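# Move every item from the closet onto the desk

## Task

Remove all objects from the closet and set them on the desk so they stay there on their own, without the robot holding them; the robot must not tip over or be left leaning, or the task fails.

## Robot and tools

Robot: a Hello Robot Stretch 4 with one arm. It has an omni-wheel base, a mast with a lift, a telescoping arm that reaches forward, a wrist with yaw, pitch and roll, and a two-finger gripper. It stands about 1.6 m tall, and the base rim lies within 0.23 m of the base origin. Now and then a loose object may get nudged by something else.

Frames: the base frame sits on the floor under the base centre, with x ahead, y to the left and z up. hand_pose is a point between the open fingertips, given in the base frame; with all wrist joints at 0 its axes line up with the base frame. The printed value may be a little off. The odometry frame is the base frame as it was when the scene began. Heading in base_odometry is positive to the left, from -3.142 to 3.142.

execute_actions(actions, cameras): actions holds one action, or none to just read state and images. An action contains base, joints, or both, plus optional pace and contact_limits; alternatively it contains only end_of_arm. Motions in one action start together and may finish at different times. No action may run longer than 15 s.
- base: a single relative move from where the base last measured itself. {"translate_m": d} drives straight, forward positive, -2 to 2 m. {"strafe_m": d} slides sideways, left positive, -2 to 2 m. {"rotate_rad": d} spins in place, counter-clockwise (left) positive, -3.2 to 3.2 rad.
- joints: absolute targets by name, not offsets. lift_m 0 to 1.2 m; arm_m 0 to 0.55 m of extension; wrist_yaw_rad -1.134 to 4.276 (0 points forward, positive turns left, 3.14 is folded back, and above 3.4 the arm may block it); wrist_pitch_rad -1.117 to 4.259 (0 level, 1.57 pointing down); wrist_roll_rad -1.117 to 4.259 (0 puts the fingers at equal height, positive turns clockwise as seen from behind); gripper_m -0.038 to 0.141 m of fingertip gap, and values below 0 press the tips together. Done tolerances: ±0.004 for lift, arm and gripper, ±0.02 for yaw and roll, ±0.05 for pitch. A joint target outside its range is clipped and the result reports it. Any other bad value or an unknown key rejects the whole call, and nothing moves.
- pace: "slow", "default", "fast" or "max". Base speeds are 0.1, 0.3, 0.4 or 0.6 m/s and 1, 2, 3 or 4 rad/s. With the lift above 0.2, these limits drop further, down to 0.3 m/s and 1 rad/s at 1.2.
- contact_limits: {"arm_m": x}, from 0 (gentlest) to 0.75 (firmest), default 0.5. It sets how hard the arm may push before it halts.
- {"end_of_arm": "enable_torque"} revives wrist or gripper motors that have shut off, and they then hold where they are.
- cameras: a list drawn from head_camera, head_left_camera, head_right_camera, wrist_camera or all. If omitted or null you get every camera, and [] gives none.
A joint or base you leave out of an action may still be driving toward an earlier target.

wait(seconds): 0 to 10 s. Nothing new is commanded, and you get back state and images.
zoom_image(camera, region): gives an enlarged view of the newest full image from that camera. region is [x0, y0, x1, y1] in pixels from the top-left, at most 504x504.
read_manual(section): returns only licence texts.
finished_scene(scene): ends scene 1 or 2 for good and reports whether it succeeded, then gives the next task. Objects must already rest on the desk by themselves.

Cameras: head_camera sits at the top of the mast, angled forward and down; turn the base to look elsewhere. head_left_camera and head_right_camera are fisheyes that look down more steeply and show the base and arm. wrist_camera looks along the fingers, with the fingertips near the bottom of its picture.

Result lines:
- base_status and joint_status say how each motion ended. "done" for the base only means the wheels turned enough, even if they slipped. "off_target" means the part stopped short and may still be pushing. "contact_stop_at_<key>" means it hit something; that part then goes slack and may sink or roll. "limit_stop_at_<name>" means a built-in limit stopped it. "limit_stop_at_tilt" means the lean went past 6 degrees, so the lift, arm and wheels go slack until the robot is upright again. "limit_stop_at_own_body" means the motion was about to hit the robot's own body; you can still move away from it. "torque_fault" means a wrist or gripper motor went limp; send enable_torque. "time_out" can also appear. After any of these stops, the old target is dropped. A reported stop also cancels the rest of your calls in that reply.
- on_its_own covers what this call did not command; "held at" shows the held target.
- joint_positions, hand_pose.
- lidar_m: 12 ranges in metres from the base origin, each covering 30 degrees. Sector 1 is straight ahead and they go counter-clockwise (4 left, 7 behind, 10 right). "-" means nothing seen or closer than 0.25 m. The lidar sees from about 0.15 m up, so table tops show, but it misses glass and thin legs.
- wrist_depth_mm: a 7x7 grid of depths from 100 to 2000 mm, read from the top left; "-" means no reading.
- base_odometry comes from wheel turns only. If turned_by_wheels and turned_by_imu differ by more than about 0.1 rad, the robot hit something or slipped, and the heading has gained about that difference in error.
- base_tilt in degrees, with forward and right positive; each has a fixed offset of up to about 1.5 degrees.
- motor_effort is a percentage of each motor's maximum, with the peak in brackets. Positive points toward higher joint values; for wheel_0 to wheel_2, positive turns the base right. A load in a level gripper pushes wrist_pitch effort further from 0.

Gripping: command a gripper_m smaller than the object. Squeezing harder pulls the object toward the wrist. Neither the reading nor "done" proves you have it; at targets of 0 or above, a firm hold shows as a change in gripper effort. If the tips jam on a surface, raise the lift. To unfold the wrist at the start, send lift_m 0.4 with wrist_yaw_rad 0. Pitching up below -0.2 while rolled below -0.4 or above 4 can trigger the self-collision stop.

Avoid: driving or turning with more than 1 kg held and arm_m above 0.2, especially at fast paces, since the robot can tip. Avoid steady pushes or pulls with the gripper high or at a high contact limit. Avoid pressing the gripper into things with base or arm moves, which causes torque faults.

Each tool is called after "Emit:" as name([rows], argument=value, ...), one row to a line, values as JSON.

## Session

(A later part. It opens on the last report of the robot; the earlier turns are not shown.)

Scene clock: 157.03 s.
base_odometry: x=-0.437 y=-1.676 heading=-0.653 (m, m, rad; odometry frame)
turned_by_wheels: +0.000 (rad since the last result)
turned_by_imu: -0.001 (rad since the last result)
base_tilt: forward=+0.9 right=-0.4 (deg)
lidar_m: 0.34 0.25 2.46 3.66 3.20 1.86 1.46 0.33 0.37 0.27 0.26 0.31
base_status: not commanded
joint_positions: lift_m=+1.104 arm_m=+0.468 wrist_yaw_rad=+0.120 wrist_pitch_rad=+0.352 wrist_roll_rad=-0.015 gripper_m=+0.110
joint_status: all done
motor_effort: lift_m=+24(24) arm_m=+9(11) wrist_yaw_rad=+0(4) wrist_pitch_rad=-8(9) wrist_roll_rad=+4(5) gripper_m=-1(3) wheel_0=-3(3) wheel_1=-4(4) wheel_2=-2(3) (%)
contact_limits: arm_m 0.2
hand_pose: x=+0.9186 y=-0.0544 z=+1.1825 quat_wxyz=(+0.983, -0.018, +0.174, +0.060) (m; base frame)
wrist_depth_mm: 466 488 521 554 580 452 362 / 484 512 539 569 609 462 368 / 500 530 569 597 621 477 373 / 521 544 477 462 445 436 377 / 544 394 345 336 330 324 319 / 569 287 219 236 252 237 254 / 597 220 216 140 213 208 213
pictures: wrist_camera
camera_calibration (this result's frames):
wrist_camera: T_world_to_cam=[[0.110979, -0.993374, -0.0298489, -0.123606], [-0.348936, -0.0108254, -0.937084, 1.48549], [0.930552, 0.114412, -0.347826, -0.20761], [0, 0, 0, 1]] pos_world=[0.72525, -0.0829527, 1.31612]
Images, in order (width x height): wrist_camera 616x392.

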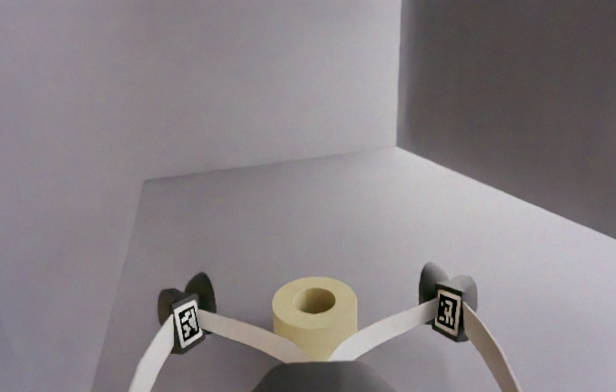

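Emit:
execute_actions([
  {"joints":{"lift_m":1.094,"gripper_m":0.0}},
], cameras=["wrist_camera"])

Scene clock: 159.63 s.
base_odometry: x=-0.437 y=-1.676 heading=-0.653 (m, m, rad; odometry frame)
turned_by_wheels: +0.000 (rad since the last result)
turned_by_imu: -0.001 (rad since the last result)
base_tilt: forward=+0.8 right=-0.4 (deg)
lidar_m: 0.34 0.26 2.47 3.65 3.19 1.84 1.45 0.34 0.38 0.27 0.27 0.30
base_status: not commanded
joint_positions: lift_m=+1.094 arm_m=+0.468 wrist_yaw_rad=+0.120 wrist_pitch_rad=+0.352 wrist_roll_rad=-0.015 gripper_m=+0.001
joint_status: all done
motor_effort: lift_m=+18(23) arm_m=+9(9) wrist_yaw_rad=+0(1) wrist_pitch_rad=-7(9) wrist_roll_rad=+2(2) gripper_m=-21(23) wheel_0=-2(2) wheel_1=-4(4) wheel_2=-2(2) (%)
hand_pose: x=+0.9186 y=-0.0544 z=+1.1730 quat_wxyz=(+0.983, -0.018, +0.174, +0.060) (m; base frame)
wrist_depth_mm: 462 492 517 549 580 452 362 / 484 508 539 574 603 462 368 / 500 535 564 597 603 477 377 / 525 539 449 439 421 410 373 / 549 353 327 317 310 304 300 / 569 262 208 204 200 242 240 / 597 199 197 165 196 189 200
pictures: wrist_camera
camera_calibration (this result's frames):
wrist_camera: T_world_to_cam=[[0.110979, -0.993374, -0.0298489, -0.12389], [-0.348943, -0.0108261, -0.937081, 1.47658], [0.93055, 0.114412, -0.347832, -0.210909], [0, 0, 0, 1]] pos_world=[0.725252, -0.0829526, 1.30661]
Images, in order (width x height): wrist_camera 616x392.

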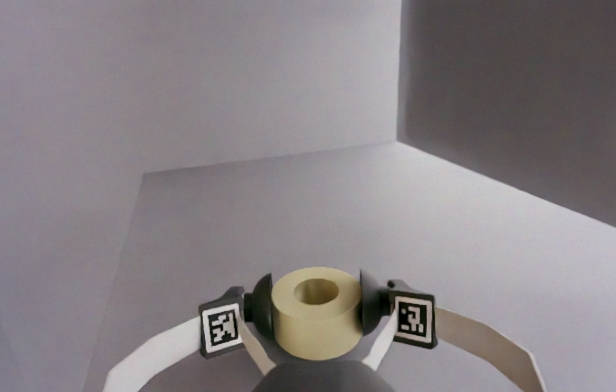

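Emit:
execute_actions([
  {"joints":{"lift_m":1.112,"arm_m":0.0,"wrist_yaw_rad":0.0},"pace":"fast"},
], cameras=["wrist_camera"])

Emit:
execute_actions([
  {"base":{"rotate_rad":-1.15}},
], cameras=["wrist_camera"])

Emit:
execute_actions([
  {"base":{"translate_m":-0.68},"pace":"fast"},
], cameras=[])

Emit:
execute_actions([
  {"base":{"rotate_rad":-2.96},"joints":{"lift_m":0.45},"pace":"fast"},
], cameras=["head_camera"])

Scene clock: 162.43 s.
base_odometry: x=-0.437 y=-1.676 heading=-0.653 (m, m, rad; odometry frame)
turned_by_wheels: +0.000 (rad since the last result)
turned_by_imu: -0.001 (rad since the last result)
base_tilt: forward=+0.8 right=-0.5 (deg)
lidar_m: 0.32 0.26 2.47 3.65 3.21 1.86 1.45 0.33 0.37 0.27 0.26 0.28
base_status: not commanded
joint_positions: lift_m=+1.112 arm_m=+0.002 wrist_yaw_rad=+0.000 wrist_pitch_rad=+0.353 wrist_roll_rad=-0.015 gripper_m=+0.001
joint_status: all done
motor_effort: lift_m=+24(23) arm_m=-9(10) wrist_yaw_rad=+0(4) wrist_pitch_rad=-9(9) wrist_roll_rad=+2(1) gripper_m=-22(25) wheel_0=-3(2) wheel_1=-4(4) wheel_2=-2(3) (%)
hand_pose: x=+0.4432 y=-0.0875 z=+1.1903 quat_wxyz=(+0.984, -0.007, +0.175, +0.001) (m; base frame)
wrist_depth_mm: 723 866 917 991 798 615 504 / 640 904 960 1042 831 634 521 / 559 917 917 778 750 634 535 / 492 960 1025 488 473 459 449 / 442 1025 1042 377 349 343 336 / 404 1042 208 203 199 272 271 / 373 569 1138 165 224 212 224
pictures: wrist_camera
camera_calibration (this result's frames):
wrist_camera: T_world_to_cam=[[-0.00889769, -0.999515, -0.029856, -0.0508762], [-0.348433, 0.0310849, -0.936818, 1.3297], [0.937291, 0.00206729, -0.348541, 0.22928], [0, 0, 0, 1]] pos_world=[0.247955, -0.0926591, 1.32408]
Images, in order (width x height): wrist_camera 616x392.

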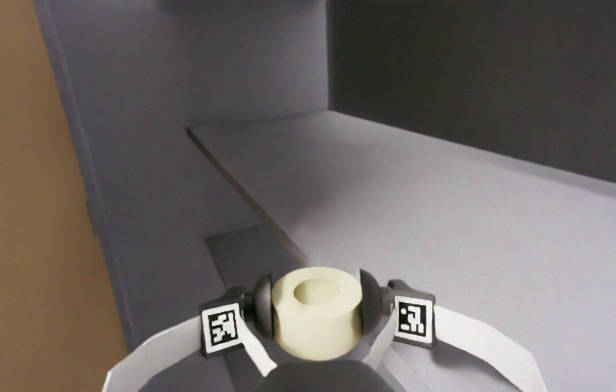

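Scene clock: 164.63 s.
base_odometry: x=-0.437 y=-1.676 heading=-1.802 (m, m, rad; odometry frame)
turned_by_wheels: -1.149 (rad since the last result)
turned_by_imu: -1.123 (rad since the last result)
base_tilt: forward=+0.8 right=-0.4 (deg)
lidar_m: 0.27 0.28 0.40 0.26 2.38 3.29 4.19 1.99 1.48 0.34 0.43 0.29
base_status: done
joint_positions: lift_m=+1.112 arm_m=+0.002 wrist_yaw_rad=+0.000 wrist_pitch_rad=+0.353 wrist_roll_rad=-0.015 gripper_m=+0.001
joint_status: not commanded
motor_effort: lift_m=+24(24) arm_m=-9(9) wrist_yaw_rad=+1(1) wrist_pitch_rad=-10(10) wrist_roll_rad=+2(3) gripper_m=-24(22) wheel_0=+5(7) wheel_1=+4(9) wheel_2=+3(9) (%)
hand_pose: x=+0.4432 y=-0.0875 z=+1.1903 quat_wxyz=(+0.984, -0.007, +0.175, +0.001) (m; base frame)
wrist_depth_mm: 421 421 418 418 421 418 421 / 439 439 439 439 439 442 439 / 466 466 462 459 462 462 466 / 480 480 477 473 477 462 452 / 382 373 364 355 349 342 338 / 298 293 208 202 200 272 270 / 246 224 221 165 217 212 224
pictures: wrist_camera
camera_calibration (this result's frames):
wrist_camera: T_world_to_cam=[[-0.00886514, -0.999515, -0.0298533, -0.0508851], [-0.348434, 0.0310711, -0.936818, 1.3297], [0.937291, 0.00209688, -0.348541, 0.229287], [0, 0, 0, 1]] pos_world=[0.247953, -0.0926565, 1.32409]
Images, in order (width x height): wrist_camera 616x392.

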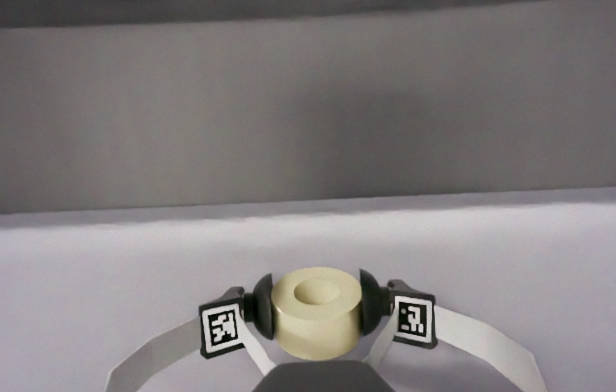

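Scene clock: 168.20 s.
base_odometry: x=-0.281 y=-1.014 heading=-1.802 (m, m, rad; odometry frame)
turned_by_wheels: +0.000 (rad since the last result)
turned_by_imu: -0.001 (rad since the last result)
base_tilt: forward=+1.0 right=-0.4 (deg)
lidar_m: 0.94 0.70 0.94 2.30 2.39 3.28 3.43 2.00 1.43 1.38 1.47 0.72
base_status: done
joint_positions: lift_m=+1.112 arm_m=+0.002 wrist_yaw_rad=+0.000 wrist_pitch_rad=+0.353 wrist_roll_rad=-0.015 gripper_m=+0.001
joint_status: not commanded
motor_effort: lift_m=+23(24) arm_m=-9(9) wrist_yaw_rad=+1(0) wrist_pitch_rad=-10(10) wrist_roll_rad=+3(3) gripper_m=-23(23) wheel_0=-1(8) wheel_1=-3(13) wheel_2=+1(13) (%)
hand_pose: x=+0.4432 y=-0.0875 z=+1.1903 quat_wxyz=(+0.984, -0.007, +0.175, +0.001) (m; base frame)
wrist_depth_mm: 1025 1025 1042 1025 1042 842 433 / 1078 1078 1078 1078 1098 854 436 / 891 866 931 891 854 798 436 / 1205 1229 1182 1182 1182 878 442 / 991 1025 1008 976 960 854 452 / 854 1308 208 203 200 585 466 / 535 1078 1098 165 1060 554 488
pictures: none
No camera images: the call's "cameras" was empty. Leave "cameras" out to get every camera's image.

Scene clock: 171.83 s.
base_odometry: x=-0.281 y=-1.014 heading=+1.522 (m, m, rad; odometry frame)
turned_by_wheels: -2.959 (rad since the last result)
turned_by_imu: -2.892 (rad since the last result)
base_tilt: forward=+0.9 right=-0.5 (deg)
lidar_m: 2.53 1.71 1.39 1.37 0.75 0.71 0.70 0.71 1.18 2.27 2.57 2.54
base_status: done
joint_positions: lift_m=+0.450 arm_m=+0.002 wrist_yaw_rad=+0.000 wrist_pitch_rad=+0.353 wrist_roll_rad=-0.015 gripper_m=+0.001
joint_status: all done
motor_effort: lift_m=+18(20) arm_m=-9(9) wrist_yaw_rad=+1(1) wrist_pitch_rad=-10(9) wrist_roll_rad=+3(2) gripper_m=-25(21) wheel_0=+2(4) wheel_1=+3(8) wheel_2=+4(9) (%)
hand_pose: x=+0.4432 y=-0.0874 z=+0.5288 quat_wxyz=(+0.984, -0.007, +0.175, +0.001) (m; base frame)
wrist_depth_mm: 1661 - - - - - - / 1661 - - - - - - / 1661 - - - - - - / 1708 1921 1863 1808 1756 1756 1661 / 1430 1397 1336 1308 1308 1281 1229 / 1118 1078 208 204 200 1008 1008 / 917 831 831 165 820 788 831
pictures: head_camera
Images, in order (width x height): head_camera 420x560.

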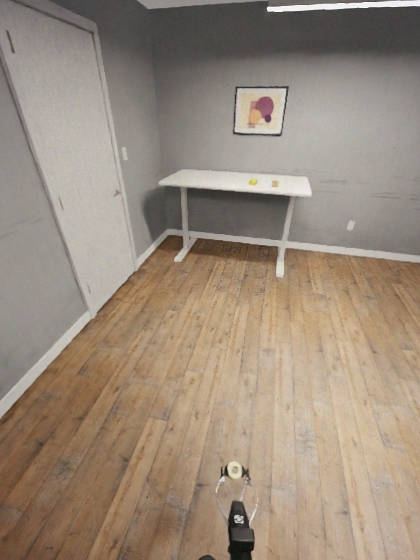

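Emit:
execute_actions([
  {"base":{"translate_m":1.97},"joints":{"lift_m":0.925},"pace":"max"},
], cameras=["head_camera"])

Emit:
execute_actions([
  {"joints":{"arm_m":0.40},"pace":"fast","contact_limits":{"arm_m":0.25}},
], cameras=["wrist_camera","head_camera"])

Scene clock: 177.53 s.
base_odometry: x=-0.185 y=+0.954 heading=+1.522 (m, m, rad; odometry frame)
turned_by_wheels: +0.000 (rad since the last result)
turned_by_imu: -0.004 (rad since the last result)
base_tilt: forward=+0.9 right=-0.4 (deg)
lidar_m: 0.62 0.71 1.01 1.01 1.19 1.89 2.53 2.85 2.69 2.67 0.75 0.64
base_status: done
joint_positions: lift_m=+0.925 arm_m=+0.002 wrist_yaw_rad=+0.000 wrist_pitch_rad=+0.353 wrist_roll_rad=-0.015 gripper_m=+0.001
joint_status: all done
motor_effort: lift_m=+23(26) arm_m=-9(9) wrist_yaw_rad=+1(1) wrist_pitch_rad=-9(10) wrist_roll_rad=+3(3) gripper_m=-28(25) wheel_0=+2(8) wheel_1=+2(5) wheel_2=+2(14) (%)
hand_pose: x=+0.4432 y=-0.0874 z=+1.0034 quat_wxyz=(+0.984, -0.007, +0.175, +0.001) (m; base frame)
wrist_depth_mm: 1255 1229 1160 1138 1078 1060 1008 / 1281 1308 1229 1182 1138 1078 1060 / 931 878 854 798 759 668 699 / 554 539 521 504 492 473 466 / 1308 1025 1464 1336 1308 407 387 / 1308 1537 208 203 200 1336 1281 / 1336 1060 1430 165 1397 1336 1336
pictures: head_camera
Images, in order (width x height): head_camera 420x560.

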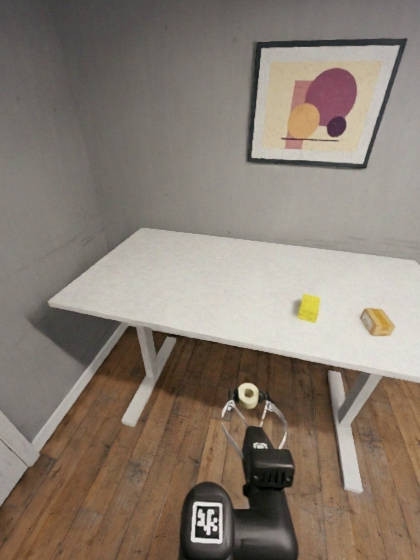

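Scene clock: 179.47 s.
base_odometry: x=-0.185 y=+0.954 heading=+1.522 (m, m, rad; odometry frame)
turned_by_wheels: +0.000 (rad since the last result)
turned_by_imu: -0.001 (rad since the last result)
base_tilt: forward=+0.7 right=-0.4 (deg)
lidar_m: 0.63 0.71 1.01 1.01 1.18 1.89 2.54 2.86 2.67 2.67 0.76 0.62
base_status: not commanded
joint_positions: lift_m=+0.925 arm_m=+0.398 wrist_yaw_rad=+0.000 wrist_pitch_rad=+0.352 wrist_roll_rad=-0.015 gripper_m=+0.001
joint_status: all done
motor_effort: lift_m=+23(23) arm_m=+9(9) wrist_yaw_rad=+1(2) wrist_pitch_rad=-8(9) wrist_roll_rad=+1(2) gripper_m=-25(25) wheel_0=+2(2) wheel_1=+2(2) wheel_2=+2(2) (%)
contact_limits: arm_m 0.25
hand_pose: x=+0.8401 y=-0.0874 z=+1.0035 quat_wxyz=(+0.984, -0.007, +0.175, +0.001) (m; base frame)
wrist_depth_mm: 866 831 798 759 741 707 683 / 917 878 831 788 768 741 715 / 946 891 854 820 798 750 732 / 549 530 517 500 488 473 462 / 394 384 373 364 357 351 343 / 306 300 208 203 200 278 277 / 252 229 227 165 224 217 231
pictures: head_camera, wrist_camera
camera_calibration (this result's frames):
wrist_camera: T_world_to_cam=[[-0.00859554, -0.999517, -0.0298723, -0.0530806], [-0.34804, 0.0309959, -0.936967, 1.29278], [0.93744, 0.00234299, -0.348138, -0.208335], [0, 0, 0, 1]] pos_world=[0.644783, -0.0926377, 1.13718]
Images, in order (width x height): head_camera 420x560, wrist_camera 616x392.

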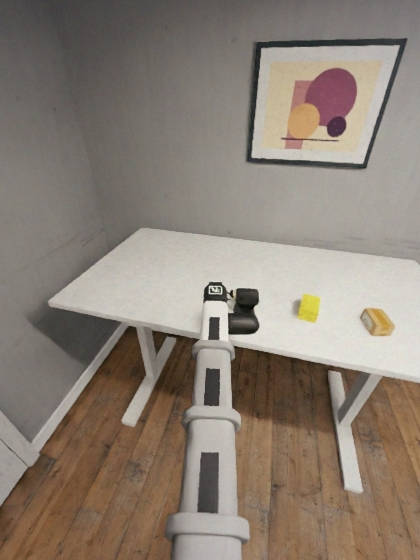

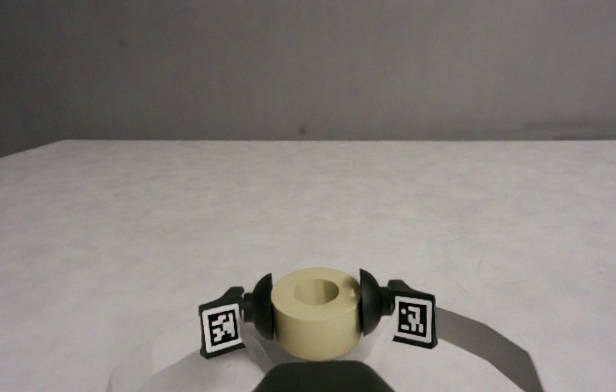

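Emit:
execute_actions([
  {"joints":{"lift_m":0.902}},
], cameras=[])

Emit:
execute_actions([
  {"joints":{"gripper_m":0.085}},
], cameras=["wrist_camera"])

Emit:
execute_actions([
  {"joints":{"lift_m":0.94,"arm_m":0.25},"pace":"fast"},
], cameras=["wrist_camera","head_camera"])

Scene clock: 180.77 s.
base_odometry: x=-0.185 y=+0.954 heading=+1.522 (m, m, rad; odometry frame)
turned_by_wheels: +0.000 (rad since the last result)
turned_by_imu: -0.001 (rad since the last result)
base_tilt: forward=+0.8 right=-0.6 (deg)
lidar_m: 0.65 0.73 1.02 1.02 1.19 1.92 2.53 2.88 2.69 2.68 0.76 0.63
base_status: not commanded
joint_positions: lift_m=+0.902 arm_m=+0.398 wrist_yaw_rad=+0.000 wrist_pitch_rad=+0.352 wrist_roll_rad=-0.015 gripper_m=+0.001
joint_status: all done
motor_effort: lift_m=+18(18) arm_m=+9(9) wrist_yaw_rad=-1(0) wrist_pitch_rad=-9(8) wrist_roll_rad=+3(3) gripper_m=-24(23) wheel_0=+2(2) wheel_1=+2(2) wheel_2=+2(2) (%)
hand_pose: x=+0.8401 y=-0.0874 z=+0.9809 quat_wxyz=(+0.984, -0.007, +0.175, +0.001) (m; base frame)
wrist_depth_mm: 878 831 788 759 741 707 691 / 917 878 842 809 768 741 715 / 809 768 732 691 661 634 609 / 480 466 455 436 424 413 407 / 345 336 327 320 314 307 301 / 268 262 208 203 200 244 242 / 220 200 198 165 198 190 202
pictures: none
No camera images: the call's "cameras" was empty. Leave "cameras" out to get every camera's image.

Scene clock: 182.40 s.
base_odometry: x=-0.185 y=+0.954 heading=+1.522 (m, m, rad; odometry frame)
turned_by_wheels: +0.000 (rad since the last result)
turned_by_imu: -0.001 (rad since the last result)
base_tilt: forward=+0.7 right=-0.4 (deg)
lidar_m: 0.61 0.73 1.01 1.02 1.18 1.91 2.54 2.87 2.70 2.67 0.75 0.63
base_status: not commanded
joint_positions: lift_m=+0.902 arm_m=+0.398 wrist_yaw_rad=+0.000 wrist_pitch_rad=+0.352 wrist_roll_rad=-0.015 gripper_m=+0.085
joint_status: all done
motor_effort: lift_m=+18(18) arm_m=+9(9) wrist_yaw_rad=+0(0) wrist_pitch_rad=-8(9) wrist_roll_rad=+4(2) gripper_m=-1(25) wheel_0=+2(2) wheel_1=+2(2) wheel_2=+2(2) (%)
hand_pose: x=+0.8401 y=-0.0874 z=+0.9809 quat_wxyz=(+0.984, -0.007, +0.175, +0.001) (m; base frame)
wrist_depth_mm: 866 831 798 768 732 715 691 / 917 878 831 809 768 741 715 / 798 759 732 699 661 634 609 / 480 466 452 439 424 413 402 / 343 336 327 320 314 306 303 / 267 262 214 220 214 243 242 / 220 209 205 142 205 196 201
pictures: wrist_camera
camera_calibration (this result's frames):
wrist_camera: T_world_to_cam=[[-0.00859573, -0.999517, -0.0298724, -0.0537549], [-0.348039, 0.0309961, -0.936967, 1.27162], [0.937441, 0.00234286, -0.348138, -0.216198], [0, 0, 0, 1]] pos_world=[0.644785, -0.0926377, 1.11459]
Images, in order (width x height): wrist_camera 616x392.

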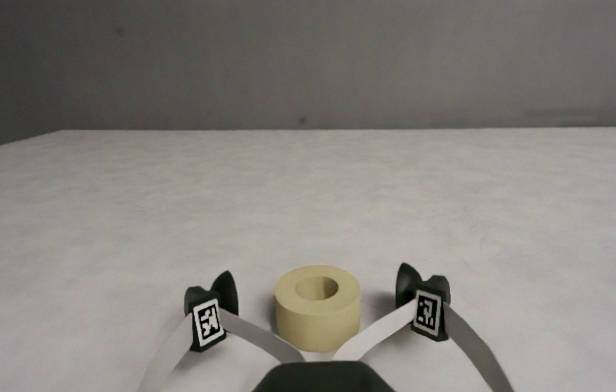

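Scene clock: 183.70 s.
base_odometry: x=-0.185 y=+0.954 heading=+1.522 (m, m, rad; odometry frame)
turned_by_wheels: +0.000 (rad since the last result)
turned_by_imu: -0.001 (rad since the last result)
base_tilt: forward=+0.7 right=-0.4 (deg)
lidar_m: 0.63 0.72 1.01 1.03 1.17 1.88 2.52 2.86 2.69 2.67 0.75 0.63
base_status: not commanded
joint_positions: lift_m=+0.940 arm_m=+0.252 wrist_yaw_rad=+0.000 wrist_pitch_rad=+0.352 wrist_roll_rad=-0.015 gripper_m=+0.085
joint_status: all done
motor_effort: lift_m=+24(28) arm_m=-9(9) wrist_yaw_rad=+1(0) wrist_pitch_rad=-9(10) wrist_roll_rad=+2(3) gripper_m=-4(0) wheel_0=+2(2) wheel_1=+2(2) wheel_2=+2(2) (%)
hand_pose: x=+0.6932 y=-0.0874 z=+1.0184 quat_wxyz=(+0.984, -0.007, +0.175, +0.001) (m; base frame)
wrist_depth_mm: 1025 976 946 891 866 831 809 / 1078 1025 991 946 917 866 842 / 1098 960 904 854 831 788 750 / 597 580 564 544 525 512 496 / 424 415 407 370 387 379 357 / 332 325 214 312 214 301 298 / 273 259 254 142 254 244 249
pictures: head_camera, wrist_camera
camera_calibration (this result's frames):
wrist_camera: T_world_to_cam=[[-0.00881438, -0.999515, -0.0298724, -0.0538041], [-0.348035, 0.0310722, -0.936966, 1.25566], [0.93744, 0.00213786, -0.34814, -0.0654512], [0, 0, 0, 1]] pos_world=[0.497896, -0.0926542, 1.15212]
Images, in order (width x height): head_camera 420x560, wrist_camera 616x392.

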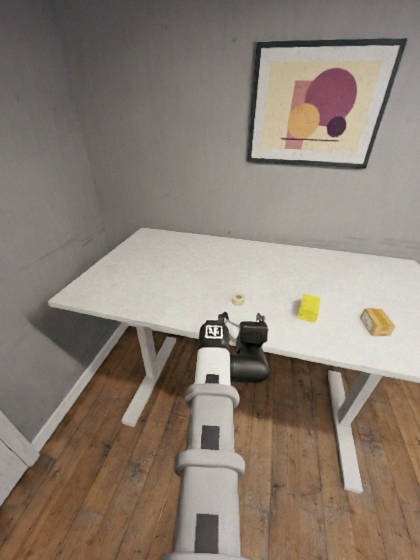

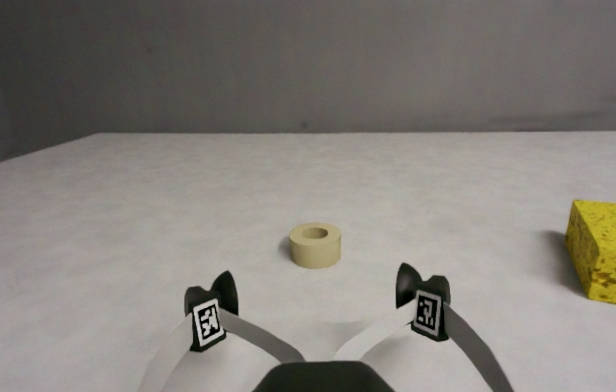

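Emit:
finished_scene(scene=1)

The scene is finished: the task was done.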